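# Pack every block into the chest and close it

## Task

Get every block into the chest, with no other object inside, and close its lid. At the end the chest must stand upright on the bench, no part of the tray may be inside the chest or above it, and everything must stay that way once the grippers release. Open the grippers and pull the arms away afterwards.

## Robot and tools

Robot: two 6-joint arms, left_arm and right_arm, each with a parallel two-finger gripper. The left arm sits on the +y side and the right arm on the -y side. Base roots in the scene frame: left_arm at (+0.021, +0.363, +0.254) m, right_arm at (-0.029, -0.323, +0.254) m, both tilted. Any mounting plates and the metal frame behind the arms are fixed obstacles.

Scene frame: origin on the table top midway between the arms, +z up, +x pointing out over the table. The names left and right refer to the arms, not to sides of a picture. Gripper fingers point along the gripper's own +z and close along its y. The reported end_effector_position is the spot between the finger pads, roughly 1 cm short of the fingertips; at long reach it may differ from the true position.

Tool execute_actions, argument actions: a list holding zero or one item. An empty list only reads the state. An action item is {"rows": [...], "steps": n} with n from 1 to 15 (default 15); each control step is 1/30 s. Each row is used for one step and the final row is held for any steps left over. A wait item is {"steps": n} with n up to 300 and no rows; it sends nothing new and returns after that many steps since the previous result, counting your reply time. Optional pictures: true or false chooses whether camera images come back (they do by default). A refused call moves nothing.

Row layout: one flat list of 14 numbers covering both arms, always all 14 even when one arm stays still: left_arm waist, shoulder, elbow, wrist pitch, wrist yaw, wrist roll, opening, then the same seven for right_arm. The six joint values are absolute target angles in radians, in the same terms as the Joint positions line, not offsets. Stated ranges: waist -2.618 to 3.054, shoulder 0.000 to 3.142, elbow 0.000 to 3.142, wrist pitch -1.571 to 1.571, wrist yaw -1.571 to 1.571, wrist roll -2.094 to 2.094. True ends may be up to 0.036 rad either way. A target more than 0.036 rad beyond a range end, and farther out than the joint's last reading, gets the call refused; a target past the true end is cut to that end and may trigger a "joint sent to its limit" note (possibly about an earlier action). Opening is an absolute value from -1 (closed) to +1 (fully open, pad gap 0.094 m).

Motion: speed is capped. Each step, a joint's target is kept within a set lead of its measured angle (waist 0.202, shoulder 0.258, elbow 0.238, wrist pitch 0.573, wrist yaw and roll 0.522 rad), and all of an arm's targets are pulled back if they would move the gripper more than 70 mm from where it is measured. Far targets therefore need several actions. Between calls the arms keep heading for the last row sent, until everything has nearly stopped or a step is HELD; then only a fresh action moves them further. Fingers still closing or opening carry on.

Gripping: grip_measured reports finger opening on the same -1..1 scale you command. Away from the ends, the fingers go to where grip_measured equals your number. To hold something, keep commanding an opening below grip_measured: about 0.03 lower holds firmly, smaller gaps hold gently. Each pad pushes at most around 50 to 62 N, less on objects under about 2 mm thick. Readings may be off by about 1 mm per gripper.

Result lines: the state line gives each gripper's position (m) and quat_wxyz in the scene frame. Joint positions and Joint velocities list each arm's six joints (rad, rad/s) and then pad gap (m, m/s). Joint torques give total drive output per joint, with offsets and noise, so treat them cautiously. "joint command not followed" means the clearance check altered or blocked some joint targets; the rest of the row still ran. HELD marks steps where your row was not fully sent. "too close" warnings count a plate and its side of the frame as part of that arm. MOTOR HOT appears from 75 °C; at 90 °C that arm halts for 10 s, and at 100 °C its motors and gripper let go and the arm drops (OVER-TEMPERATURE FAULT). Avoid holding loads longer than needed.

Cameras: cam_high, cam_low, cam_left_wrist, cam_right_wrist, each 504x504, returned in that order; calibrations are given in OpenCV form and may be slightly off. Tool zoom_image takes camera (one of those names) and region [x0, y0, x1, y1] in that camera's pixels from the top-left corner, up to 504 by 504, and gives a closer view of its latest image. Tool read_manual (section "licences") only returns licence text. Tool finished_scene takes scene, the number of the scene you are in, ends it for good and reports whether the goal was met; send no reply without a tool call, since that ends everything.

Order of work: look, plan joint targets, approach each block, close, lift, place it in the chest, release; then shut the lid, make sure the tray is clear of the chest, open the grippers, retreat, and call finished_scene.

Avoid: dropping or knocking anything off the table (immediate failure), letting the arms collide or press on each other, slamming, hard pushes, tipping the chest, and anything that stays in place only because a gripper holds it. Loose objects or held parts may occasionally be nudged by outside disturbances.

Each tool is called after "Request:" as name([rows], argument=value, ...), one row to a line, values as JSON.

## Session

Request:
execute_actions(actions=[])

Scene clock: 0.00 s of 5550.00 s.
left_arm: end_effector_position=(+0.5772, +0.3467, +0.3571) grip_measured=+1.000 end_effector_quat_wxyz=(+0.198, +0.321, +0.883, +0.278) | right_arm: end_effector_position=(+0.6033, -0.0260, +0.1754) grip_measured=+1.000 end_effector_quat_wxyz=(+0.595, -0.509, +0.486, -0.388)
Joint positions: left_arm=[-0.984  1.315  1.513 -0.438 -1.35   0.873  0.094] | right_arm=[ 0.425  2.18   1.519  1.49   0.177 -1.851  0.094]
Joint velocities: left_arm=[ 0.007  0.002 -0.012 -0.051 -0.081  0.022  0.   ] | right_arm=[-0.007 -0.002  0.017 -0.066 -0.022 -0.007  0.   ]
Joint torques (N m, as the arm reports them, + toward a larger angle): no reading
camera_calibration (this result's frames):
cam_left_wrist: T_world_to_cam=[[-0.411178, -0.726406, -0.550696, 0.678339], [-0.911076, 0.307915, 0.274096, 0.356754], [-0.0295375, 0.614428, -0.788419, 0.199431], [0, 0, 0, 1]] pos_world=[0.609839, 0.260364, 0.433009]
cam_right_wrist: T_world_to_cam=[[0.0283579, -0.237701, 0.970924, -0.200955], [-0.626329, -0.761225, -0.16807, 0.377948], [0.779043, -0.603352, -0.170466, -0.33732], [0, 0, 0, 1]] pos_world=[0.505205, 0.0364138, 0.201132]

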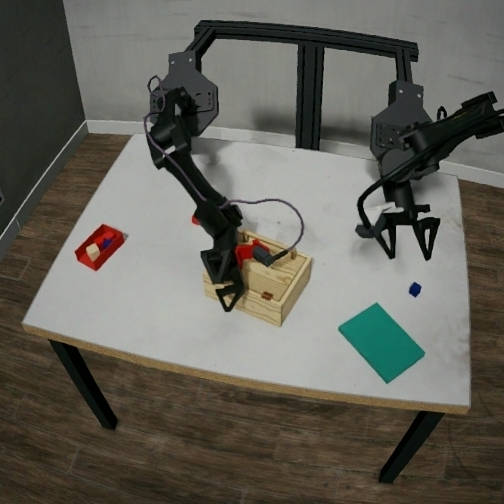

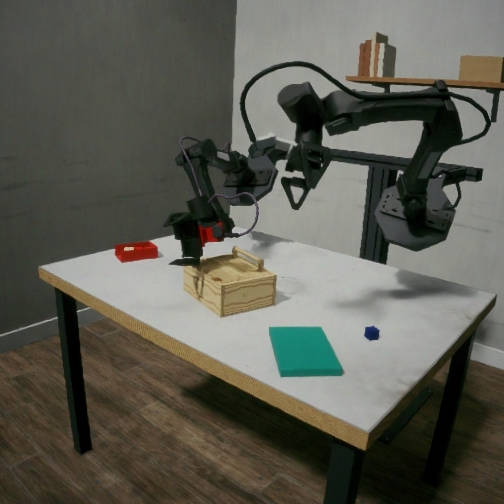

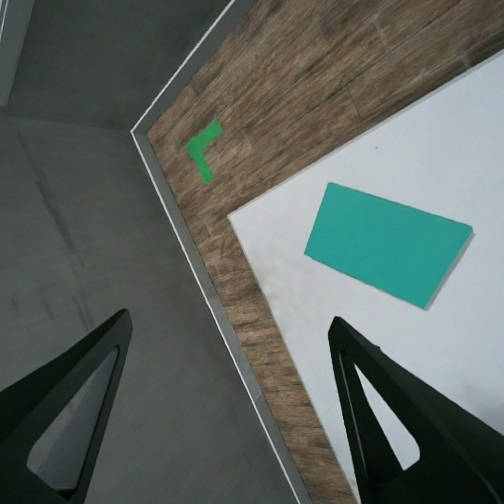

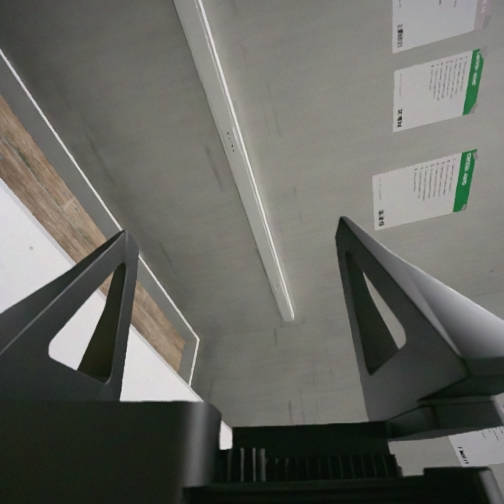

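Request:
zoom_image(camera="cam_high", region=[60,190,220,290])

Request:
zoom_image(camera="cam_high", region=[180,200,340,340])

Region (60, 190, 220, 290) of cam_high's 504x504 image, scaled by 3.150, with more detail than that image has; it fills the top 315 rows of this view, and the rest is white.

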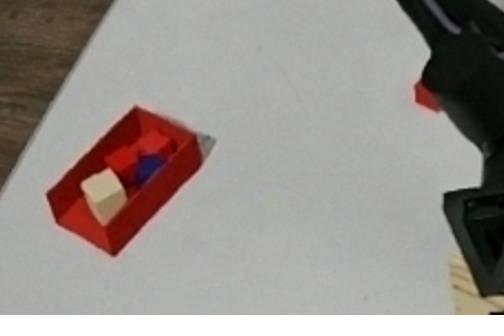

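Region (180, 200, 340, 340) of cam_high's 504x504 image, scaled by 3.150, with more detail than that image has; it fills the top 441 rows of this view, and the rest is white.

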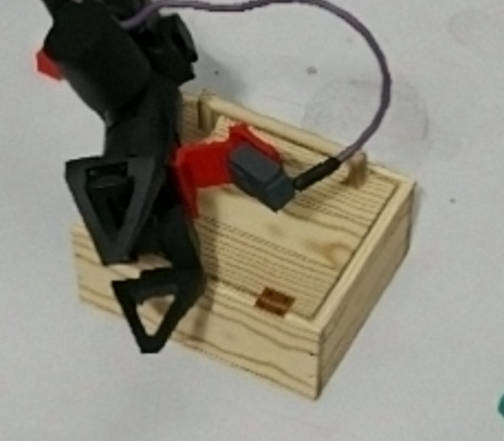

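Request:
execute_actions([
  {"rows":[[-0.97,1.31,1.5,-0.43,-1.32,0.85,1,0.42,2.15,1.51,1.47,0.17,-1.8,1],[-0.95,1.31,1.48,-0.43,-1.29,0.82,1,0.41,2.11,1.5,1.44,0.15,-1.74,1],[-0.92,1.3,1.46,-0.42,-1.25,0.79,0.9,0.39,2.06,1.49,1.41,0.13,-1.68,1],[-0.89,1.3,1.44,-0.42,-1.21,0.76,0.9,0.37,2.01,1.48,1.37,0.11,-1.62,0.9],[-0.86,1.29,1.42,-0.41,-1.17,0.73,0.8,0.34,1.96,1.47,1.33,0.09,-1.55,0.9],[-0.83,1.29,1.4,-0.41,-1.13,0.7,0.8,0.31,1.91,1.46,1.28,0.07,-1.48,0.9],[-0.79,1.28,1.37,-0.4,-1.09,0.67,0.7,0.28,1.86,1.45,1.23,0.05,-1.41,0.9],[-0.75,1.28,1.34,-0.4,-1.05,0.64,0.7,0.24,1.81,1.44,1.17,0.03,-1.34,0.9],[-0.71,1.27,1.31,-0.39,-1.01,0.61,0.6,0.2,1.76,1.43,1.11,0.01,-1.27,0.9],[-0.67,1.27,1.28,-0.39,-0.97,0.58,0.6,0.16,1.71,1.42,1.04,-0.01,-1.2,0.9],[-0.63,1.26,1.25,-0.38,-0.93,0.55,0.5,0.12,1.66,1.41,0.97,-0.03,-1.13,0.9],[-0.59,1.26,1.22,-0.38,-0.89,0.52,0.5,0.08,1.61,1.4,0.9,-0.05,-1.06,0.9],[-0.55,1.25,1.19,-0.37,-0.85,0.49,0.5,0.04,1.56,1.39,0.82,-0.07,-0.99,0.9],[-0.51,1.25,1.16,-0.37,-0.81,0.46,0.5,0,1.52,1.37,0.74,-0.09,-0.92,0.9],[-0.47,1.24,1.13,-0.36,-0.76,0.43,0.5,-0.05,1.48,1.35,0.66,-0.11,-0.85,0.9]]},
], pictures=false)

Request:
execute_actions([
  {"rows":[[-0.43,1.24,1.1,-0.36,-0.71,0.4,0.5,-0.1,1.45,1.33,0.57,-0.13,-0.78,0.9],[-0.39,1.23,1.07,-0.35,-0.66,0.37,0.5,-0.15,1.42,1.31,0.48,-0.15,-0.71,0.9],[-0.35,1.23,1.04,-0.35,-0.61,0.34,0.5,-0.2,1.4,1.29,0.39,-0.17,-0.64,0.9],[-0.31,1.23,1.01,-0.34,-0.56,0.31,0.5,-0.25,1.38,1.27,0.3,-0.19,-0.57,0.9],[-0.27,1.22,0.98,-0.34,-0.51,0.28,0.5,-0.3,1.36,1.25,0.21,-0.21,-0.5,0.9],[-0.23,1.22,0.95,-0.33,-0.47,0.25,0.5,-0.35,1.34,1.23,0.12,-0.23,-0.43,0.9],[-0.2,1.22,0.92,-0.33,-0.43,0.22,0.5,-0.4,1.33,1.21,0.03,-0.25,-0.36,0.9],[-0.17,1.21,0.9,-0.32,-0.39,0.19,0.5,-0.45,1.32,1.19,-0.06,-0.27,-0.29,0.9],[-0.14,1.21,0.88,-0.32,-0.35,0.16,0.5,-0.5,1.31,1.17,-0.15,-0.29,-0.23,0.9],[-0.11,1.21,0.86,-0.31,-0.31,0.13,0.5,-0.55,1.3,1.15,-0.24,-0.31,-0.17,0.9],[-0.08,1.21,0.84,-0.31,-0.27,0.1,0.5,-0.6,1.29,1.13,-0.33,-0.33,-0.11,0.9],[-0.05,1.21,0.82,-0.3,-0.23,0.07,0.5,-0.64,1.28,1.11,-0.42,-0.35,-0.06,0.9],[-0.03,1.21,0.8,-0.3,-0.2,0.04,0.5,-0.68,1.27,1.09,-0.5,-0.37,-0.01,0.9],[-0.01,1.21,0.79,-0.3,-0.17,0.02,0.5,-0.71,1.26,1.08,-0.57,-0.38,0.03,0.9],[0,1.21,0.78,-0.3,-0.15,0,0.5,-0.73,1.26,1.07,-0.62,-0.38,0.06,0.9]]},
], pictures=false)

Request:
execute_actions([
  {"steps":15},
])

Scene clock: 59.90 s of 5550.00 s.
left_arm: end_effector_position=(+0.5179, +0.4009, +0.2062) grip_measured=+0.502 end_effector_quat_wxyz=(+0.109, +0.239, +0.939, +0.221) | right_arm: end_effector_position=(+0.6897, -0.2271, +0.2920) grip_measured=+0.902 end_effector_quat_wxyz=(+0.618, -0.406, +0.612, -0.281)
Joint positions: left_arm=[-0.537  1.288  1.194 -0.395 -0.934  0.561  0.071] | right_arm=[ 0.032  1.603  1.394  0.954 -0.006 -1.19   0.089]
Joint velocities: left_arm=[ 1.131 -0.139 -0.896  0.11   1.092 -0.784 -0.001] | right_arm=[-1.58  -1.863 -0.403 -2.044 -0.549  2.176 -0.001]
Joint torques (N m, as the arm reports them, + toward a larger angle): left_arm=[ -2.72 -12.82   5.8    1.16  -0.19  -0.08] | right_arm=[  2.99 -11.19   4.97   1.84  -0.35   0.07]
Steps of this call (steps 1 to 90: nothing new was sent; then 56.40 s passed at rest; steps 91 to 105: all 15 steps of this action). Readings (joint positions):
91: left_arm=[-0.982 1.315 1.513 -0.438 -1.347 0.871] | right_arm=[0.425 2.180 1.519 1.488 0.177 -1.845]
92: left_arm=[-0.977 1.315 1.513 -0.438 -1.338 0.864] | right_arm=[0.423 2.175 1.516 1.479 0.175 -1.830]
94: left_arm=[-0.943 1.314 1.499 -0.429 -1.305 0.837] | right_arm=[0.410 2.137 1.491 1.432 0.158 -1.774]
98: left_arm=[-0.816 1.308 1.412 -0.414 -1.192 0.751] | right_arm=[0.333 1.996 1.457 1.321 0.114 -1.627]
105: the state above

Scene clock: 60.40 s of 5550.00 s.
left_arm: end_effector_position=(+0.3673, +0.4541, +0.0907) grip_measured=+0.502 end_effector_quat_wxyz=(-0.017, -0.031, +0.997, +0.062) | right_arm: end_effector_position=(+0.5518, -0.4377, +0.1786) grip_measured=+0.902 end_effector_quat_wxyz=(+0.328, -0.152, +0.926, -0.107)
Joint positions: left_arm=[-0.03   1.242  0.818 -0.337 -0.303  0.117  0.071] | right_arm=[-0.524  1.34   1.164  0.144 -0.233 -0.389  0.089]
Joint velocities: left_arm=[ 0.535 -0.007 -0.398  0.066  0.916 -0.711  0.   ] | right_arm=[-1.009 -0.056 -0.657 -1.736 -0.447  1.458  0.001]
Joint torques (N m, as the arm reports them, + toward a larger angle): left_arm=[ -1.1  -11.77   3.68   0.72   0.12  -0.04] | right_arm=[ -2.6  -11.38   5.99   1.54  -0.09   0.03]
Steps of this call (steps 1 to 15: all 15 steps of this action). Readings (joint positions):
1: left_arm=[-0.496 1.283 1.164 -0.393 -0.893 0.532] | right_arm=[-0.024 1.542 1.381 0.886 -0.025 -1.112]
2: left_arm=[-0.456 1.278 1.134 -0.388 -0.849 0.502] | right_arm=[-0.079 1.487 1.369 0.819 -0.043 -1.036]
4: left_arm=[-0.377 1.267 1.076 -0.380 -0.759 0.443] | right_arm=[-0.174 1.404 1.347 0.696 -0.076 -0.901]
8: left_arm=[-0.224 1.250 0.962 -0.359 -0.580 0.323] | right_arm=[-0.297 1.346 1.305 0.508 -0.126 -0.719]
15: the state above

Scene clock: 60.90 s of 5550.00 s.
left_arm: end_effector_position=(+0.3623, +0.4368, +0.0851) grip_measured=+0.502 end_effector_quat_wxyz=(-0.013, -0.093, +0.996, +0.003) | right_arm: end_effector_position=(+0.3542, -0.4533, +0.1336) grip_measured=+0.902 end_effector_quat_wxyz=(-0.002, +0.205, +0.979, -0.006)
Joint positions: left_arm=[-0.005  1.242  0.793 -0.32  -0.165  0.009  0.071] | right_arm=[-0.72   1.284  1.066 -0.583 -0.362  0.031  0.089]
Joint velocities: left_arm=[-0.012 -0.002 -0.012  0.037 -0.022  0.066  0.   ] | right_arm=[ 0.007 -0.007  0.002 -0.198 -0.051  0.183 -0.001]
Joint torques (N m, as the arm reports them, + toward a larger angle): left_arm=[ -0.36 -11.58   3.42   0.56   0.14  -0.04] | right_arm=[-2.68 -8.44  5.11  0.27 -0.08  0.1 ]
Steps of this call (steps 1 to 15: the robot went on to your last target). Readings (joint positions):
1: left_arm=[-0.015 1.242 0.806 -0.337 -0.276 0.094] | right_arm=[-0.561 1.338 1.143 0.080 -0.248 -0.341]
2: left_arm=[-0.007 1.242 0.798 -0.337 -0.255 0.076] | right_arm=[-0.597 1.335 1.126 0.011 -0.261 -0.295]
4: left_arm=[-0.005 1.242 0.793 -0.337 -0.222 0.051] | right_arm=[-0.660 1.328 1.099 -0.144 -0.282 -0.205]
8: left_arm=[-0.005 1.242 0.793 -0.326 -0.185 0.024] | right_arm=[-0.719 1.301 1.068 -0.433 -0.324 -0.055]
15: the state above
camera_calibration (this result's frames):
cam_left_wrist: T_world_to_cam=[[0.287917, -0.956503, 0.0469591, 0.301984], [-0.773928, -0.203519, 0.599679, 0.353779], [-0.564038, -0.209001, -0.798862, 0.477584], [0, 0, 0, 1]] pos_world=[0.456229, 0.460665, 0.155188]
cam_right_wrist: T_world_to_cam=[[-0.452329, -0.891293, 0.0315432, -0.255418], [-0.54102, 0.30234, 0.784785, 0.214292], [-0.70901, 0.337916, -0.618965, 0.60545], [0, 0, 0, 1]] pos_world=[0.429673, -0.497032, 0.214636]

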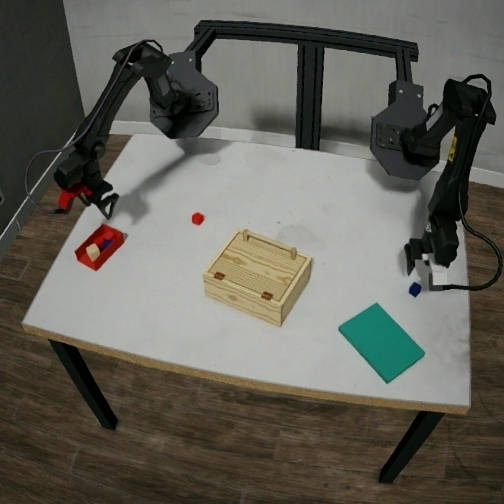

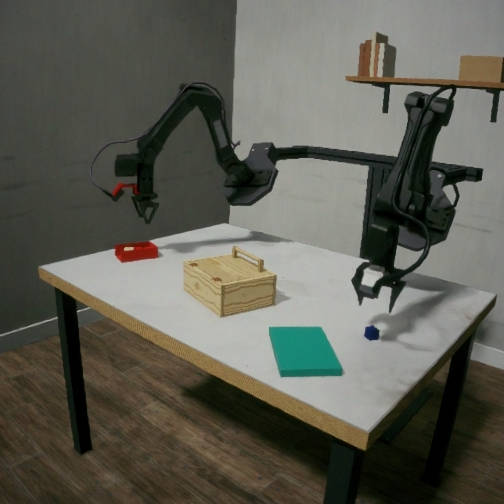

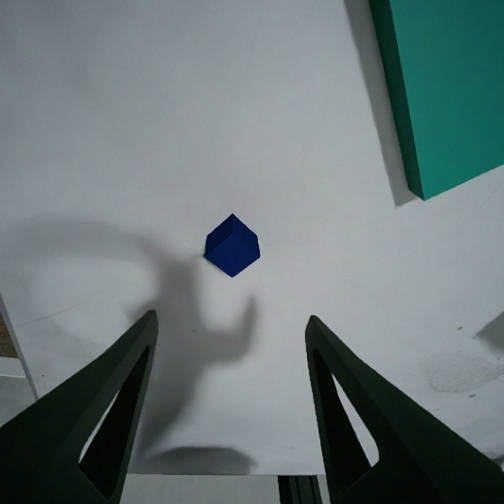

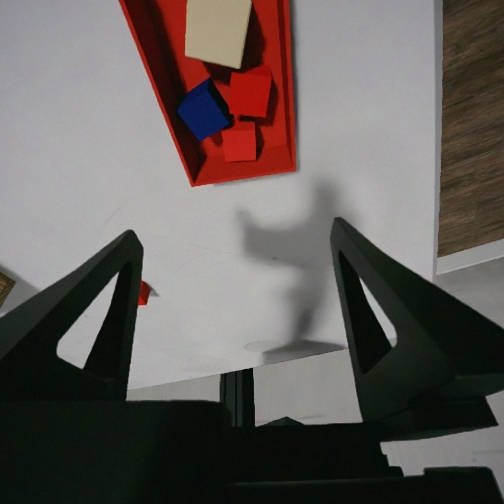

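Request:
execute_actions([
  {"rows":[[0,1.22,0.78,-0.3,-0.15,0.06,0.4,-0.7,1.25,1.05,-0.6,-0.35,0.06,0.8],[0,1.23,0.78,-0.3,-0.15,0.13,0.4,-0.67,1.24,1.03,-0.58,-0.32,0.06,0.8],[0,1.24,0.78,-0.29,-0.15,0.2,0.3,-0.63,1.23,1.01,-0.56,-0.29,0.06,0.7],[0,1.25,0.78,-0.28,-0.15,0.28,0.3,-0.59,1.22,0.99,-0.54,-0.26,0.06,0.7],[0,1.26,0.775,-0.27,-0.15,0.36,0.3,-0.55,1.21,0.97,-0.52,-0.23,0.06,0.6],[0.005,1.27,0.775,-0.255,-0.145,0.44,0.3,-0.51,1.2,0.95,-0.5,-0.2,0.06,0.6],[0.005,1.28,0.77,-0.24,-0.14,0.52,0.3,-0.47,1.19,0.93,-0.48,-0.17,0.06,0.5],[0.01,1.29,0.77,-0.225,-0.14,0.6,0.3,-0.43,1.18,0.91,-0.46,-0.14,0.06,0.5],[0.01,1.3,0.77,-0.21,-0.135,0.67,0.3,-0.39,1.17,0.89,-0.44,-0.11,0.06,0.5],[0.015,1.31,0.765,-0.195,-0.13,0.72,0.3,-0.35,1.16,0.87,-0.42,-0.08,0.06,0.5],[0.015,1.32,0.765,-0.18,-0.13,0.74,0.3,-0.3,1.15,0.85,-0.4,-0.05,0.06,0.5],[0.02,1.335,0.765,-0.165,-0.125,0.74,0.3,-0.25,1.15,0.83,-0.38,-0.02,0.06,0.5],[0.02,1.35,0.76,-0.15,-0.125,0.74,0.3,-0.2,1.15,0.81,-0.36,0.01,0.06,0.5],[0.025,1.365,0.76,-0.135,-0.12,0.74,0.3,-0.15,1.15,0.79,-0.34,0.04,0.06,0.5],[0.025,1.38,0.76,-0.12,-0.12,0.74,0.3,-0.1,1.15,0.77,-0.32,0.08,0.06,0.5]]},
], pictures=false)

Request:
execute_actions([
  {"rows":[[0.03,1.39,0.76,-0.105,-0.115,0.74,0.2,-0.05,1.15,0.75,-0.3,0.12,0.06,0.5],[0.03,1.4,0.76,-0.09,-0.115,0.74,0.2,0,1.15,0.73,-0.28,0.16,0.06,0.5],[0.035,1.41,0.76,-0.075,-0.11,0.74,0.2,0.05,1.15,0.71,-0.26,0.2,0.06,0.5],[0.035,1.42,0.755,-0.06,-0.11,0.74,0.2,0.1,1.15,0.68,-0.24,0.24,0.06,0.5],[0.04,1.43,0.755,-0.045,-0.105,0.74,0.2,0.15,1.16,0.65,-0.22,0.28,0.06,0.5],[0.04,1.44,0.755,-0.03,-0.105,0.74,0.2,0.2,1.17,0.62,-0.2,0.32,0.06,0.5],[0.045,1.45,0.755,-0.02,-0.1,0.74,0.2,0.25,1.18,0.59,-0.18,0.36,0.06,0.5],[0.045,1.46,0.75,-0.01,-0.1,0.74,0.2,0.3,1.19,0.56,-0.16,0.4,0.06,0.5],[0.05,1.47,0.75,0,-0.1,0.74,0.2,0.35,1.2,0.54,-0.14,0.43,0.06,0.5],[0.05,1.48,0.75,0.01,-0.1,0.74,0.2,0.4,1.21,0.52,-0.12,0.46,0.06,0.5],[0.055,1.49,0.75,0.017,-0.1,0.74,0.2,0.44,1.22,0.5,-0.1,0.49,0.06,0.5],[0.056,1.495,0.75,0.022,-0.1,0.74,0.2,0.48,1.23,0.48,-0.09,0.51,0.06,0.5],[0.056,1.5,0.75,0.022,-0.1,0.74,0.2,0.51,1.24,0.47,-0.08,0.53,0.06,0.5],[0.056,1.505,0.75,0.022,-0.1,0.74,0.2,0.54,1.25,0.46,-0.07,0.54,0.06,0.5],[0.056,1.51,0.75,0.022,-0.1,0.74,0.2,0.555,1.255,0.45,-0.07,0.54,0.06,0.5]]},
], pictures=false)

Request:
execute_actions([
  {"steps":10},
])

Scene clock: 121.00 s of 5550.00 s.
left_arm: end_effector_position=(+0.3690, +0.4368, +0.0594) grip_measured=+0.302 end_effector_quat_wxyz=(-0.000, +0.214, +0.977, -0.000) | right_arm: end_effector_position=(+0.3221, -0.3131, +0.1029) grip_measured=+0.502 end_effector_quat_wxyz=(-0.019, +0.033, +0.999, +0.035)
Joint positions: left_arm=[ 0.013  1.341  0.793 -0.194 -0.143  0.643  0.061] | right_arm=[-0.188  1.172  0.816 -0.412 -0.057  0.056  0.071]
Joint velocities: left_arm=[ 0.085  0.427  0.002  0.359  0.095  0.579 -0.001] | right_arm=[ 1.399 -0.037 -0.535  0.593  0.755 -0.022  0.   ]
Joint torques (N m, as the arm reports them, + toward a larger angle): left_arm=[-0.19 -7.78  1.12  0.54  0.26  0.06] | right_arm=[ 0.32 -7.81  3.4   0.27  0.   -0.01]
Steps of this call (steps 1 to 30: the robot went on to your last target; steps 31 to 100: nothing new was sent; then 56.27 s passed at rest; steps 101 to 115: all 15 steps of this action). Readings (joint positions):
101: left_arm=[-0.005 1.242 0.793 -0.319 -0.161 0.013] | right_arm=[-0.718 1.283 1.066 -0.612 -0.369 0.053]
102: left_arm=[-0.005 1.242 0.793 -0.319 -0.161 0.033] | right_arm=[-0.710 1.280 1.061 -0.607 -0.360 0.054]
104: left_arm=[-0.005 1.242 0.793 -0.315 -0.161 0.102] | right_arm=[-0.663 1.262 1.036 -0.586 -0.328 0.055]
108: left_arm=[-0.004 1.255 0.793 -0.283 -0.158 0.326] | right_arm=[-0.500 1.219 0.957 -0.533 -0.248 0.055]
115: the state above

Scene clock: 121.50 s of 5550.00 s.
left_arm: end_effector_position=(+0.3613, +0.4394, +0.0197) grip_measured=+0.202 end_effector_quat_wxyz=(+0.003, +0.245, +0.970, +0.002) | right_arm: end_effector_position=(+0.2007, -0.1907, +0.0906) grip_measured=+0.502 end_effector_quat_wxyz=(-0.024, -0.229, +0.973, +0.029)
Joint positions: left_arm=[ 0.047  1.49   0.775 -0.017 -0.119  0.731  0.056] | right_arm=[ 0.507  1.241  0.477 -0.14   0.439  0.056  0.071]
Joint velocities: left_arm=[0.002 0.134 0.007 0.095 0.007 0.037 0.001] | right_arm=[ 0.74   0.247 -0.344  0.242  0.549 -0.007  0.001]
Joint torques (N m, as the arm reports them, + toward a larger angle): left_arm=[-0.19 -8.21  0.93  0.64  0.26  0.05] | right_arm=[ 2.27 -4.27  2.36  0.55  0.22  0.07]
Steps of this call (steps 1 to 15: all 15 steps of this action). Readings (joint positions):
1: left_arm=[0.015 1.355 0.793 -0.180 -0.141 0.662] | right_arm=[-0.138 1.172 0.798 -0.391 -0.025 0.056]
2: left_arm=[0.018 1.369 0.793 -0.167 -0.139 0.676] | right_arm=[-0.088 1.172 0.778 -0.371 0.008 0.056]
4: left_arm=[0.022 1.392 0.791 -0.137 -0.135 0.697] | right_arm=[0.011 1.172 0.736 -0.330 0.079 0.056]
8: left_arm=[0.032 1.430 0.780 -0.081 -0.125 0.719] | right_arm=[0.210 1.174 0.628 -0.246 0.229 0.056]
15: the state above

Scene clock: 121.83 s of 5550.00 s.
left_arm: end_effector_position=(+0.3633, +0.4393, +0.0176) grip_measured=+0.202 end_effector_quat_wxyz=(+0.008, +0.246, +0.969, +0.004) | right_arm: end_effector_position=(+0.2025, -0.1926, +0.0901) grip_measured=+0.502 end_effector_quat_wxyz=(-0.004, -0.237, +0.971, +0.005)
Joint positions: left_arm=[ 0.047  1.498  0.774  0.003 -0.117  0.734  0.056] | right_arm=[ 0.541  1.254  0.456 -0.094  0.518  0.056  0.071]
Joint velocities: left_arm=[-0.007  0.002  0.017 -0.022 -0.051  0.051 -0.   ] | right_arm=[ 0.002 -0.007  0.002  0.022  0.007  0.022  0.   ]
Joint torques (N m, as the arm reports them, + toward a larger angle): left_arm=[-0.08 -8.2   0.89  0.64  0.24  0.06] | right_arm=[ 3.45 -3.76  2.21  0.46  0.06  0.01]
Steps of this call (steps 1 to 10: the robot went on to your last target). Readings (joint positions):
1: left_arm=[0.047 1.494 0.775 -0.013 -0.119 0.731] | right_arm=[0.527 1.248 0.467 -0.134 0.454 0.056]
2: left_arm=[0.047 1.496 0.775 -0.010 -0.119 0.732] | right_arm=[0.537 1.252 0.460 -0.129 0.466 0.056]
4: left_arm=[0.047 1.498 0.774 -0.006 -0.118 0.733] | right_arm=[0.541 1.254 0.456 -0.121 0.486 0.056]
8: left_arm=[0.047 1.498 0.774 0.001 -0.117 0.734] | right_arm=[0.541 1.254 0.456 -0.099 0.512 0.056]
10: the state above
camera_calibration (this result's frames):
cam_left_wrist: T_world_to_cam=[[-0.382148, -0.922793, 0.0491436, 0.535829], [-0.749114, 0.340486, 0.56824, 0.148066], [-0.541101, 0.180338, -0.821394, 0.245694], [0, 0, 0, 1]] pos_world=[0.448629, 0.399737, 0.0913417]
cam_right_wrist: T_world_to_cam=[[0.411167, -0.911523, 0.00819291, -0.266947], [-0.562276, -0.246535, 0.789345, -0.0142772], [-0.717487, -0.329159, -0.613895, 0.255659], [0, 0, 0, 1]] pos_world=[0.285164, -0.162696, 0.170404]

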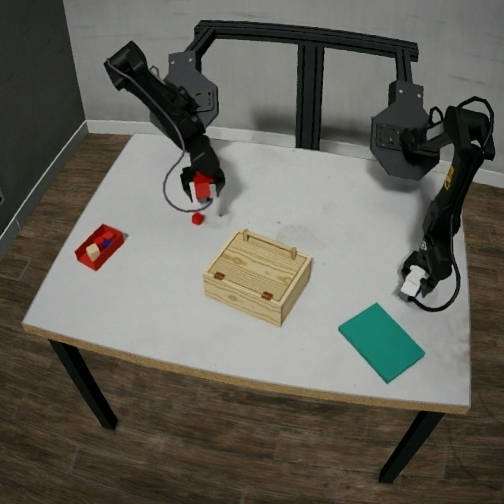

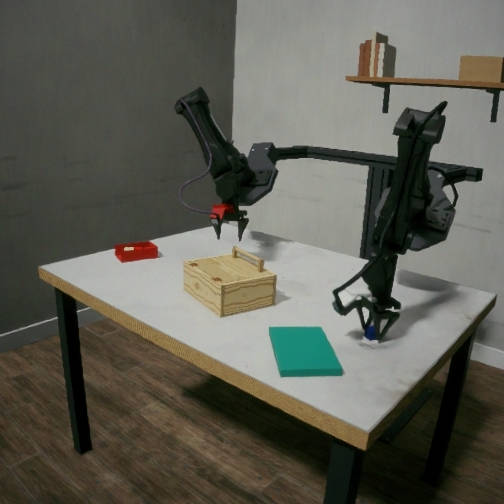

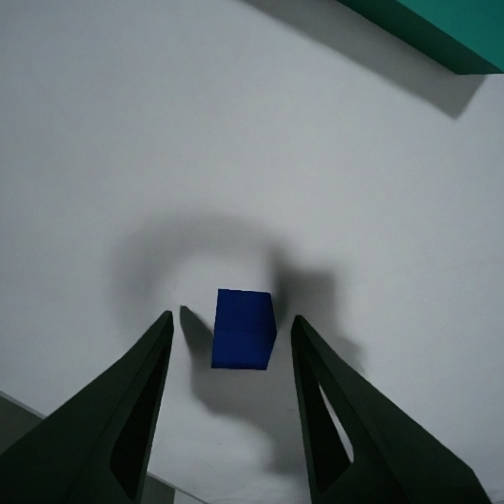

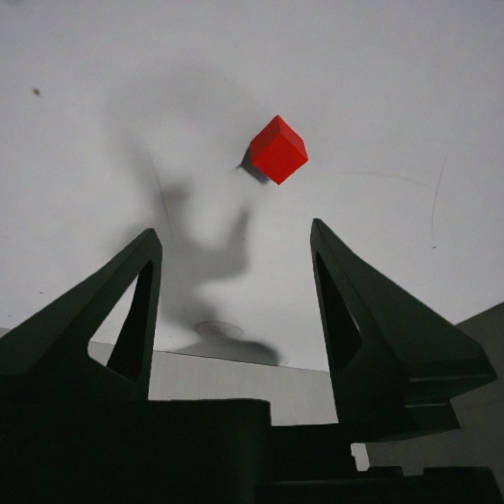

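Request:
execute_actions([
  {"rows":[[0.056,1.51,0.75,0.022,-0.1,0.74,0.05,0.53,1.255,0.45,-0.07,0.52,-0.02,0.4],[0.056,1.51,0.75,0.022,-0.1,0.74,-0.1,0.51,1.255,0.45,-0.07,0.5,-0.11,0.4],[0.056,1.51,0.75,0.022,-0.1,0.74,-0.25,0.49,1.26,0.445,-0.06,0.49,-0.2,0.3],[0.056,1.51,0.75,0.022,-0.1,0.74,-0.38,0.47,1.265,0.44,-0.05,0.48,-0.3,0.3],[0.056,1.51,0.75,0.022,-0.1,0.74,-0.46,0.455,1.27,0.435,-0.03,0.47,-0.4,0.3],[0.056,1.51,0.75,0.022,-0.1,0.74,-0.53,0.44,1.28,0.43,-0.01,0.46,-0.5,0.3],[0.056,1.51,0.75,0.022,-0.1,0.74,-0.53,0.425,1.29,0.425,0.01,0.45,-0.6,0.3],[0.056,1.5,0.76,0.022,-0.1,0.74,-0.53,0.41,1.3,0.42,0.03,0.44,-0.68,0.3],[0.056,1.49,0.77,0.02,-0.1,0.74,-0.53,0.4,1.315,0.415,0.055,0.43,-0.75,0.3],[0.05,1.47,0.78,0,-0.11,0.74,-0.53,0.39,1.33,0.415,0.08,0.42,-0.8,0.3],[0.045,1.44,0.79,-0.03,-0.12,0.74,-0.53,0.38,1.345,0.415,0.105,0.415,-0.84,0.3],[0.035,1.41,0.8,-0.07,-0.13,0.73,-0.53,0.37,1.36,0.415,0.13,0.41,-0.86,0.3],[0.025,1.37,0.8,-0.11,-0.14,0.72,-0.53,0.363,1.38,0.415,0.155,0.405,-0.87,0.3],[0.01,1.33,0.8,-0.15,-0.15,0.71,-0.53,0.356,1.4,0.415,0.18,0.4,-0.88,0.3],[-0.01,1.29,0.8,-0.19,-0.17,0.7,-0.53,0.35,1.42,0.415,0.205,0.395,-0.89,0.3]]},
], pictures=false)

Request:
execute_actions([
  {"rows":[[-0.05,1.26,0.8,-0.22,-0.2,0.69,-0.53,0.344,1.435,0.416,0.23,0.39,-0.9,0.2],[-0.1,1.24,0.8,-0.25,-0.23,0.68,-0.53,0.338,1.45,0.417,0.25,0.385,-0.9,0.2],[-0.16,1.23,0.8,-0.27,-0.27,0.67,-0.53,0.332,1.465,0.418,0.27,0.38,-0.9,0.2],[-0.23,1.23,0.8,-0.29,-0.31,0.66,-0.53,0.326,1.48,0.419,0.29,0.375,-0.91,0.2],[-0.31,1.24,0.8,-0.3,-0.35,0.64,-0.53,0.32,1.495,0.42,0.31,0.37,-0.91,0.2],[-0.39,1.25,0.8,-0.31,-0.39,0.62,-0.53,0.315,1.51,0.421,0.33,0.365,-0.91,0.2],[-0.47,1.27,0.8,-0.32,-0.43,0.6,-0.53,0.31,1.525,0.422,0.345,0.36,-0.92,0.2],[-0.55,1.29,0.8,-0.33,-0.47,0.58,-0.53,0.305,1.54,0.423,0.355,0.355,-0.92,0.2],[-0.63,1.32,0.8,-0.34,-0.51,0.56,-0.53,0.3,1.55,0.424,0.365,0.35,-0.92,0.2],[-0.71,1.35,0.8,-0.35,-0.55,0.54,-0.53,0.296,1.56,0.425,0.372,0.35,-0.92,0.2],[-0.79,1.38,0.8,-0.36,-0.58,0.52,-0.53,0.293,1.568,0.426,0.376,0.35,-0.92,0.2],[-0.87,1.41,0.8,-0.37,-0.61,0.5,-0.53,0.291,1.575,0.427,0.376,0.35,-0.92,0.2],[-0.95,1.44,0.8,-0.38,-0.64,0.49,-0.53,0.29,1.58,0.428,0.376,0.35,-0.92,0.2],[-1.03,1.47,0.8,-0.39,-0.67,0.48,-0.53,0.29,1.584,0.429,0.376,0.35,-0.92,0.2],[-1.1,1.5,0.8,-0.4,-0.7,0.47,-0.53,0.29,1.586,0.43,0.376,0.35,-0.92,0.2]]},
], pictures=false)

Request:
execute_actions([
  {"steps":10},
])

Scene clock: 180.93 s of 5550.00 s.
left_arm: end_effector_position=(+0.3696, +0.4424, +0.0424) grip_measured=-0.491 end_effector_quat_wxyz=(+0.011, +0.245, +0.969, +0.011) | right_arm: end_effector_position=(+0.2040, -0.2202, +0.0532) grip_measured=+0.302 end_effector_quat_wxyz=(-0.020, -0.543, +0.840, -0.006)
Joint positions: left_arm=[ 0.035  1.399  0.774 -0.085 -0.136  0.726  0.024] | right_arm=[ 0.367  1.381  0.43   0.093  0.435 -0.746  0.061]
Joint velocities: left_arm=[-0.295 -1.121 -0.017 -0.681 -0.227 -0.154  0.001] | right_arm=[-0.203  0.564  0.002  0.593 -0.168 -0.901 -0.   ]
Joint torques (N m, as the arm reports them, + toward a larger angle): left_arm=[ -3.32 -13.04   5.9    0.58   0.16  -0.05] | right_arm=[ 1.32 -4.01  0.57  0.44 -0.17 -0.02]
Steps of this call (steps 1 to 30: the robot went on to your last target; steps 31 to 100: nothing new was sent; then 55.27 s passed at rest; steps 101 to 115: all 15 steps of this action). Readings (joint positions):
101: left_arm=[0.047 1.498 0.774 0.005 -0.117 0.734] | right_arm=[0.540 1.254 0.456 -0.087 0.528 0.045]
102: left_arm=[0.047 1.498 0.774 0.005 -0.117 0.734] | right_arm=[0.535 1.254 0.456 -0.086 0.524 0.019]
104: left_arm=[0.047 1.498 0.774 0.005 -0.117 0.735] | right_arm=[0.508 1.254 0.456 -0.082 0.510 -0.072]
108: left_arm=[0.047 1.498 0.774 0.005 -0.117 0.735] | right_arm=[0.440 1.273 0.451 -0.037 0.485 -0.353]
115: the state above

Scene clock: 181.43 s of 5550.00 s.
left_arm: end_effector_position=(+0.3284, +0.2032, +0.1343) grip_measured=-0.491 end_effector_quat_wxyz=(+0.044, +0.485, +0.870, -0.075) | right_arm: end_effector_position=(+0.2039, -0.2193, +0.0180) grip_measured=+0.202 end_effector_quat_wxyz=(-0.004, -0.580, +0.814, -0.001)
Joint positions: left_arm=[-0.871  1.441  0.785 -0.319 -0.565  0.533  0.024] | right_arm=[ 0.297  1.574  0.43   0.339  0.372 -0.906  0.056]
Joint velocities: left_arm=[-1.956  0.935 -0.012 -0.315 -0.886 -0.447 -0.   ] | right_arm=[-0.012  0.105  0.007  0.11  -0.007 -0.11   0.001]
Joint torques (N m, as the arm reports them, + toward a larger angle): left_arm=[-5.47 -6.06  5.77  0.25  0.1  -0.04] | right_arm=[ 1.47 -4.33  0.65  0.54 -0.19 -0.09]
Steps of this call (steps 1 to 15: all 15 steps of this action). Readings (joint positions):
1: left_arm=[0.019 1.358 0.774 -0.111 -0.151 0.720] | right_arm=[0.360 1.400 0.430 0.116 0.429 -0.775]
2: left_arm=[-0.008 1.318 0.774 -0.134 -0.170 0.713] | right_arm=[0.354 1.418 0.430 0.138 0.423 -0.799]
4: left_arm=[-0.103 1.257 0.776 -0.170 -0.218 0.697] | right_arm=[0.343 1.450 0.430 0.182 0.412 -0.835]
8: left_arm=[-0.381 1.252 0.785 -0.227 -0.334 0.647] | right_arm=[0.320 1.508 0.430 0.266 0.392 -0.879]
15: the state above

Scene clock: 181.77 s of 5550.00 s.
left_arm: end_effector_position=(+0.2911, +0.1626, +0.1623) grip_measured=-0.491 end_effector_quat_wxyz=(+0.055, +0.563, +0.822, -0.073) | right_arm: end_effector_position=(+0.2068, -0.2171, +0.0174) grip_measured=+0.202 end_effector_quat_wxyz=(+0.004, -0.581, +0.814, -0.001)
Joint positions: left_arm=[-1.098  1.507  0.785 -0.383 -0.675  0.482  0.024] | right_arm=[ 0.297  1.578  0.43   0.359  0.367 -0.913  0.056]
Joint velocities: left_arm=[-0.007  0.012 -0.007 -0.125 -0.125 -0.022  0.   ] | right_arm=[-0.012 -0.007 -0.007 -0.007 -0.051  0.066 -0.001]
Joint torques (N m, as the arm reports them, + toward a larger angle): left_arm=[-4.94 -5.8   5.94  0.44  0.07 -0.06] | right_arm=[ 1.3  -4.3   0.66  0.55 -0.2  -0.09]
Steps of this call (steps 1 to 10: the robot went on to your last target). Readings (joint positions):
1: left_arm=[-0.939 1.470 0.785 -0.332 -0.591 0.521] | right_arm=[0.297 1.576 0.430 0.342 0.370 -0.908]
2: left_arm=[-1.003 1.492 0.785 -0.346 -0.608 0.513] | right_arm=[0.297 1.578 0.430 0.345 0.370 -0.909]
4: left_arm=[-1.084 1.507 0.785 -0.366 -0.625 0.501] | right_arm=[0.297 1.578 0.430 0.350 0.368 -0.911]
8: left_arm=[-1.098 1.507 0.785 -0.380 -0.663 0.487] | right_arm=[0.297 1.578 0.430 0.357 0.367 -0.912]
10: the state above
camera_calibration (this result's frames):
cam_left_wrist: T_world_to_cam=[[-0.888746, -0.43847, 0.133696, 0.300773], [-0.345714, 0.832652, 0.432635, -0.0694334], [-0.301019, 0.338282, -0.891601, 0.2912], [0, 0, 0, 1]] pos_world=[0.330964, 0.0911864, 0.249461]
cam_right_wrist: T_world_to_cam=[[0.925672, -0.377493, 0.0251225, -0.281191], [-0.253625, -0.569914, 0.781583, -0.0944169], [-0.280724, -0.729861, -0.623295, 0.0289142], [0, 0, 0, 1]] pos_world=[0.244461, -0.138854, 0.098881]

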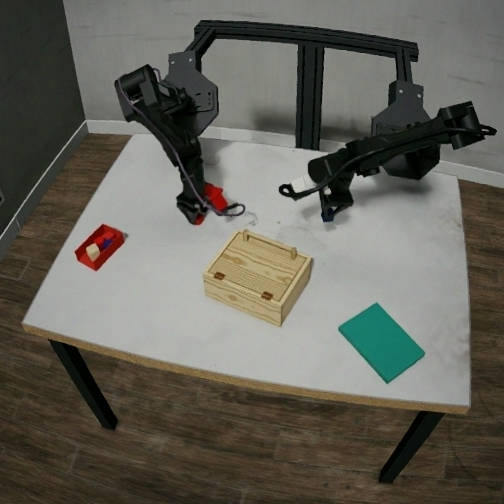

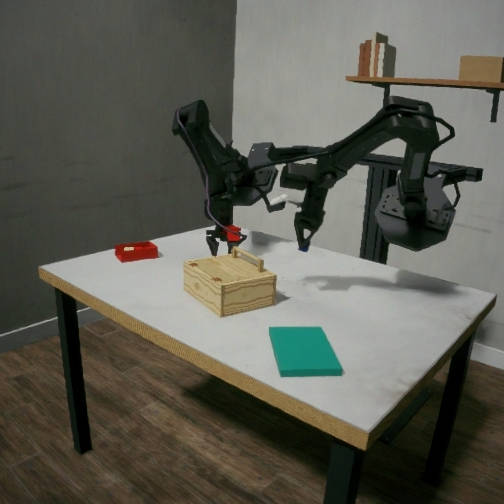

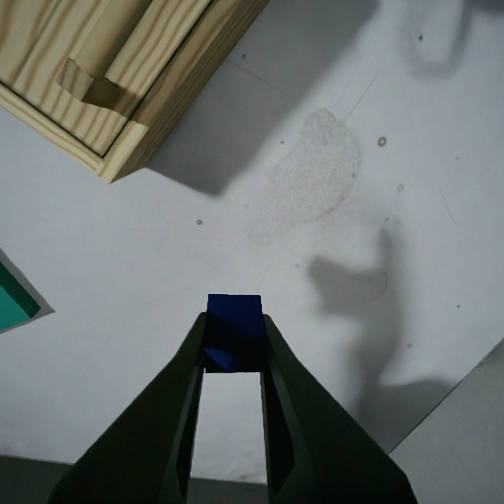

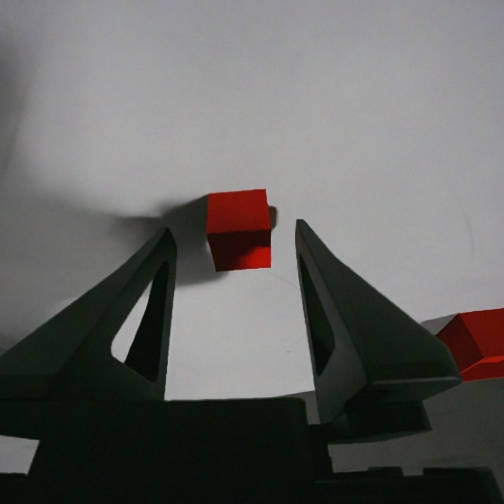

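Request:
execute_actions([
  {"rows":[[-1.1,1.5,0.8,-0.4,-0.7,0.47,-0.53,0.29,1.586,0.43,0.376,0.35,-0.92,0.05],[-1.1,1.5,0.8,-0.4,-0.7,0.47,-0.53,0.29,1.586,0.43,0.376,0.35,-0.92,-0.1],[-1.1,1.5,0.8,-0.4,-0.7,0.47,-0.53,0.29,1.586,0.43,0.376,0.35,-0.92,-0.25],[-1.11,1.52,0.82,-0.4,-0.71,0.47,-0.53,0.29,1.586,0.43,0.376,0.35,-0.92,-0.38],[-1.12,1.54,0.84,-0.41,-0.72,0.47,-0.53,0.29,1.586,0.43,0.376,0.35,-0.92,-0.46],[-1.13,1.57,0.86,-0.41,-0.73,0.47,-0.53,0.29,1.586,0.43,0.376,0.35,-0.92,-0.52],[-1.14,1.6,0.88,-0.42,-0.74,0.47,-0.53,0.29,1.586,0.43,0.376,0.35,-0.92,-0.52],[-1.15,1.63,0.9,-0.42,-0.75,0.47,-0.53,0.29,1.57,0.44,0.376,0.35,-0.92,-0.52],[-1.16,1.66,0.92,-0.43,-0.76,0.47,-0.53,0.29,1.55,0.45,0.36,0.35,-0.92,-0.52],[-1.17,1.69,0.94,-0.43,-0.77,0.47,-0.53,0.29,1.52,0.46,0.33,0.35,-0.92,-0.52],[-1.18,1.72,0.96,-0.44,-0.78,0.47,-0.53,0.28,1.48,0.47,0.29,0.34,-0.92,-0.52],[-1.19,1.75,0.98,-0.44,-0.79,0.47,-0.53,0.27,1.44,0.48,0.25,0.33,-0.92,-0.52],[-1.2,1.78,1.0,-0.45,-0.8,0.47,-0.53,0.25,1.4,0.49,0.21,0.32,-0.92,-0.52],[-1.21,1.82,1.03,-0.45,-0.81,0.47,-0.53,0.23,1.36,0.5,0.17,0.31,-0.92,-0.52],[-1.22,1.86,1.06,-0.46,-0.82,0.47,-0.53,0.2,1.32,0.51,0.14,0.3,-0.92,-0.52]]},
], pictures=false)

Request:
execute_actions([
  {"rows":[[-1.23,1.9,1.09,-0.46,-0.83,0.47,-0.53,0.17,1.28,0.52,0.11,0.28,-0.92,-0.52],[-1.24,1.94,1.12,-0.46,-0.84,0.47,-0.53,0.13,1.24,0.53,0.08,0.26,-0.92,-0.52],[-1.25,1.98,1.15,-0.46,-0.84,0.47,-0.53,0.09,1.2,0.54,0.06,0.24,-0.92,-0.52],[-1.26,2.02,1.18,-0.46,-0.84,0.47,-0.53,0.05,1.17,0.55,0.04,0.22,-0.92,-0.52],[-1.27,2.06,1.21,-0.46,-0.84,0.47,-0.53,0.01,1.14,0.56,0.02,0.2,-0.92,-0.52],[-1.28,2.1,1.24,-0.46,-0.84,0.47,-0.53,-0.03,1.12,0.57,0.01,0.18,-0.92,-0.52],[-1.28,2.14,1.27,-0.46,-0.84,0.47,-0.53,-0.07,1.1,0.58,0,0.16,-0.92,-0.52],[-1.28,2.18,1.3,-0.46,-0.84,0.47,-0.53,-0.11,1.09,0.58,0,0.14,-0.92,-0.52],[-1.28,2.22,1.33,-0.46,-0.84,0.47,-0.53,-0.14,1.08,0.58,0,0.12,-0.92,-0.52],[-1.28,2.26,1.35,-0.46,-0.84,0.47,-0.53,-0.15,1.08,0.58,0,0.1,-0.92,-0.52],[-1.28,2.3,1.37,-0.46,-0.84,0.47,-0.53,-0.15,1.08,0.58,0,0.1,-0.92,-0.52],[-1.28,2.34,1.39,-0.46,-0.84,0.47,-0.53,-0.15,1.08,0.58,0,0.1,-0.92,-0.52],[-1.28,2.37,1.41,-0.46,-0.84,0.47,-0.53,-0.15,1.08,0.58,0,0.1,-0.92,-0.52],[-1.28,2.4,1.425,-0.45,-0.84,0.48,-0.53,-0.15,1.08,0.58,0,0.1,-0.92,-0.52],[-1.28,2.43,1.435,-0.44,-0.84,0.49,-0.53,-0.15,1.08,0.58,0,0.1,-0.92,-0.52]]},
], pictures=false)

Request:
execute_actions([
  {"rows":[[-1.27,2.44,1.44,-0.42,-0.835,0.5,-0.53,-0.15,1.08,0.58,0,0.1,-0.92,-0.52],[-1.26,2.45,1.44,-0.4,-0.83,0.52,-0.53,-0.15,1.08,0.58,0,0.1,-0.92,-0.52],[-1.25,2.46,1.44,-0.38,-0.825,0.535,-0.53,-0.15,1.08,0.58,0,0.1,-0.92,-0.52],[-1.24,2.47,1.44,-0.36,-0.82,0.55,-0.53,-0.15,1.08,0.58,0,0.1,-0.92,-0.52],[-1.23,2.48,1.44,-0.34,-0.82,0.565,-0.53,-0.15,1.08,0.58,0,0.1,-0.92,-0.52],[-1.22,2.49,1.44,-0.32,-0.815,0.58,-0.53,-0.15,1.08,0.58,0,0.1,-0.92,-0.52],[-1.21,2.5,1.44,-0.3,-0.815,0.595,-0.53,-0.15,1.08,0.58,0,0.1,-0.92,-0.52],[-1.2,2.51,1.44,-0.28,-0.81,0.61,-0.53,-0.15,1.08,0.58,0,0.1,-0.92,-0.52],[-1.19,2.52,1.44,-0.26,-0.81,0.62,-0.53,-0.15,1.08,0.58,0,0.1,-0.92,-0.52],[-1.183,2.53,1.44,-0.24,-0.81,0.63,-0.53,-0.15,1.08,0.58,0,0.1,-0.92,-0.52],[-1.177,2.54,1.44,-0.23,-0.81,0.635,-0.53,-0.15,1.08,0.58,0,0.1,-0.92,-0.52],[-1.172,2.547,1.44,-0.22,-0.81,0.635,-0.53,-0.15,1.08,0.58,0,0.1,-0.92,-0.52]],"steps":15},
], pictures=false)

Request:
execute_actions([
  {"steps":6},
])

Scene clock: 227.60 s of 5550.00 s.
left_arm: end_effector_position=(+0.2908, +0.1130, +0.1503) grip_measured=-0.490 end_effector_quat_wxyz=(+0.043, +0.614, +0.787, -0.031) | right_arm: end_effector_position=(+0.2434, -0.2266, +0.0397) grip_measured=-0.495 end_effector_quat_wxyz=(+0.031, -0.559, +0.829, -0.011)
Joint positions: left_arm=[-1.176  1.783  0.985 -0.428 -0.779  0.475  0.024] | right_arm=[ 0.249  1.414  0.462  0.238  0.336 -0.916  0.024]
Joint velocities: left_arm=[-0.286  1.033  0.745 -0.139 -0.256  0.066 -0.   ] | right_arm=[-0.598 -1.228  0.364 -0.725 -0.168 -0.037  0.   ]
Joint torques (N m, as the arm reports them, + toward a larger angle): left_arm=[-8.82 -4.99  7.22  0.47  0.06 -0.05] | right_arm=[ 0.2  -6.49  3.56  0.54 -0.08 -0.01]
Steps of this call (steps 1 to 30: the robot went on to your last target; steps 31 to 100: nothing new was sent; then 42.00 s passed at rest; steps 101 to 115: all 15 steps of this action). Readings (joint positions):
101: left_arm=[-1.098 1.507 0.785 -0.389 -0.696 0.476] | right_arm=[0.297 1.578 0.430 0.361 0.366 -0.914]
102: left_arm=[-1.098 1.507 0.785 -0.389 -0.696 0.476] | right_arm=[0.297 1.578 0.430 0.361 0.366 -0.914]
104: left_arm=[-1.098 1.507 0.785 -0.389 -0.697 0.476] | right_arm=[0.297 1.578 0.430 0.361 0.366 -0.914]
108: left_arm=[-1.107 1.561 0.834 -0.407 -0.722 0.475] | right_arm=[0.297 1.578 0.430 0.361 0.366 -0.914]
115: the state above

Scene clock: 228.10 s of 5550.00 s.
left_arm: end_effector_position=(+0.2306, +0.0068, +0.0854) grip_measured=-0.490 end_effector_quat_wxyz=(+0.009, +0.690, +0.724, -0.003) | right_arm: end_effector_position=(+0.3339, -0.3329, +0.0975) grip_measured=-0.495 end_effector_quat_wxyz=(+0.086, -0.437, +0.890, -0.096)
Joint positions: left_arm=[-1.257  2.365  1.387 -0.445 -0.832  0.476  0.024] | right_arm=[-0.143  1.091  0.569  0.03   0.145 -0.916  0.024]
Joint velocities: left_arm=[-0.007  0.96   0.383  0.037 -0.022  0.081 -0.001] | right_arm=[ 0.002  0.012 -0.022 -0.125 -0.227 -0.022 -0.   ]
Joint torques (N m, as the arm reports them, + toward a larger angle): left_arm=[-11.61  -8.13   6.16   0.34  -0.06   0.07] | right_arm=[-0.45 -6.17  4.86  0.69 -0.18 -0.07]
Steps of this call (steps 1 to 15: all 15 steps of this action). Readings (joint positions):
1: left_arm=[-1.186 1.820 1.012 -0.433 -0.788 0.475] | right_arm=[0.225 1.371 0.475 0.214 0.327 -0.916]
2: left_arm=[-1.196 1.860 1.041 -0.437 -0.798 0.475] | right_arm=[0.195 1.329 0.489 0.191 0.315 -0.916]
4: left_arm=[-1.214 1.940 1.102 -0.441 -0.812 0.475] | right_arm=[0.122 1.246 0.516 0.149 0.288 -0.916]
8: left_arm=[-1.248 2.101 1.224 -0.446 -0.825 0.474] | right_arm=[-0.039 1.128 0.559 0.085 0.227 -0.916]
15: the state above

Scene clock: 228.60 s of 5550.00 s.
left_arm: end_effector_position=(+0.2091, +0.0154, +0.0153) grip_measured=-0.490 end_effector_quat_wxyz=(-0.018, +0.708, +0.706, +0.008) | right_arm: end_effector_position=(+0.3288, -0.3276, +0.0958) grip_measured=-0.495 end_effector_quat_wxyz=(+0.083, -0.440, +0.891, -0.078)
Joint positions: left_arm=[-1.156  2.531  1.403 -0.272 -0.826  0.611  0.024] | right_arm=[-0.143  1.091  0.569  0.008  0.115 -0.916  0.024]
Joint velocities: left_arm=[-0.09   0.002 -0.002  0.095  0.022  0.154 -0.   ] | right_arm=[-0.012  0.012  0.002 -0.095  0.051  0.022 -0.001]
Joint torques (N m, as the arm reports them, + toward a larger angle): left_arm=[-10.81  -7.4    6.44   0.71   0.22   0.06] | right_arm=[-0.5  -6.13  4.8   0.71 -0.14 -0.06]
Steps of this call (steps 1 to 15: all 15 steps of this action). Readings (joint positions):
1: left_arm=[-1.257 2.396 1.398 -0.441 -0.832 0.479] | right_arm=[-0.143 1.091 0.569 0.025 0.139 -0.916]
2: left_arm=[-1.257 2.420 1.402 -0.436 -0.832 0.486] | right_arm=[-0.143 1.091 0.569 0.021 0.134 -0.916]
4: left_arm=[-1.252 2.456 1.403 -0.423 -0.830 0.504] | right_arm=[-0.143 1.091 0.569 0.016 0.126 -0.916]
8: left_arm=[-1.219 2.491 1.403 -0.372 -0.826 0.551] | right_arm=[-0.143 1.091 0.569 0.011 0.119 -0.916]
15: the state above

Scene clock: 228.80 s of 5550.00 s.
left_arm: end_effector_position=(+0.2133, +0.0083, +0.0158) grip_measured=-0.490 end_effector_quat_wxyz=(-0.006, +0.704, +0.710, +0.005) | right_arm: end_effector_position=(+0.3287, -0.3275, +0.0958) grip_measured=-0.495 end_effector_quat_wxyz=(+0.083, -0.440, +0.891, -0.077)
Joint positions: left_arm=[-1.157  2.533  1.409 -0.243 -0.823  0.624  0.024] | right_arm=[-0.143  1.091  0.569  0.008  0.114 -0.916  0.024]
Joint velocities: left_arm=[ 0.012 -0.012  0.007  0.066 -0.007  0.066 -0.001] | right_arm=[ 0.002 -0.002 -0.017  0.022 -0.066 -0.022  0.001]
Joint torques (N m, as the arm reports them, + toward a larger angle): left_arm=[-11.14  -7.65   5.89   0.45   0.2    0.07] | right_arm=[-0.54 -6.15  4.81  0.6  -0.2  -0.07]
Steps of this call (steps 1 to 6: the robot went on to your last target). Readings (joint positions):
1: left_arm=[-1.158 2.531 1.405 -0.265 -0.825 0.615] | right_arm=[-0.143 1.091 0.569 0.008 0.115 -0.916]
2: left_arm=[-1.158 2.533 1.407 -0.258 -0.824 0.618] | right_arm=[-0.143 1.091 0.569 0.008 0.115 -0.916]
4: left_arm=[-1.157 2.533 1.409 -0.249 -0.824 0.622] | right_arm=[-0.143 1.091 0.569 0.008 0.115 -0.916]
6: the state above
camera_calibration (this result's frames):
cam_left_wrist: T_world_to_cam=[[-0.991932, -0.112294, 0.0588221, 0.204045], [-0.0558441, 0.803644, 0.592484, 0.0313791], [-0.113805, 0.584419, -0.803432, 0.145957], [0, 0, 0, 1]] pos_world=[0.220762, -0.0876048, 0.0866728]
cam_right_wrist: T_world_to_cam=[[0.732522, -0.642573, 0.224747, -0.48013], [-0.577428, -0.411652, 0.705067, -0.0221602], [-0.36054, -0.646252, -0.672584, 0.0897779], [0, 0, 0, 1]] pos_world=[0.371279, -0.259622, 0.183915]

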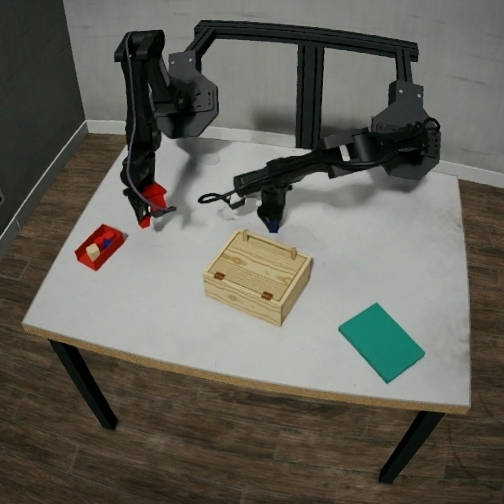

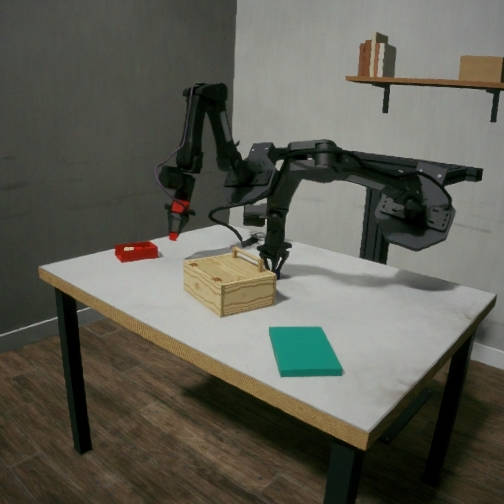

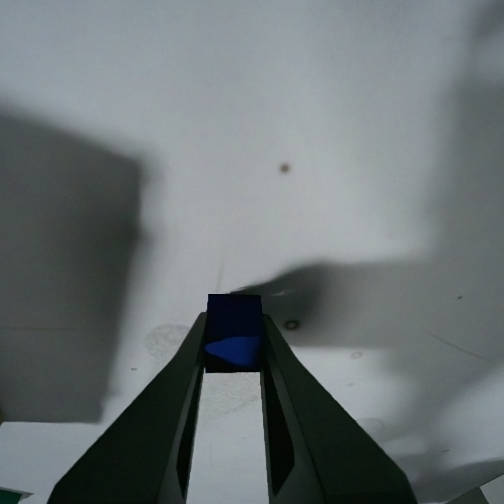

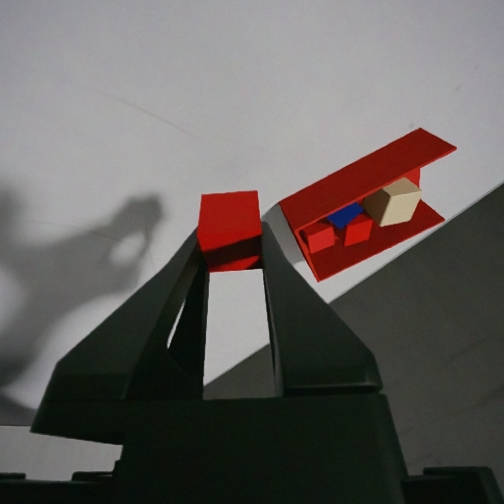

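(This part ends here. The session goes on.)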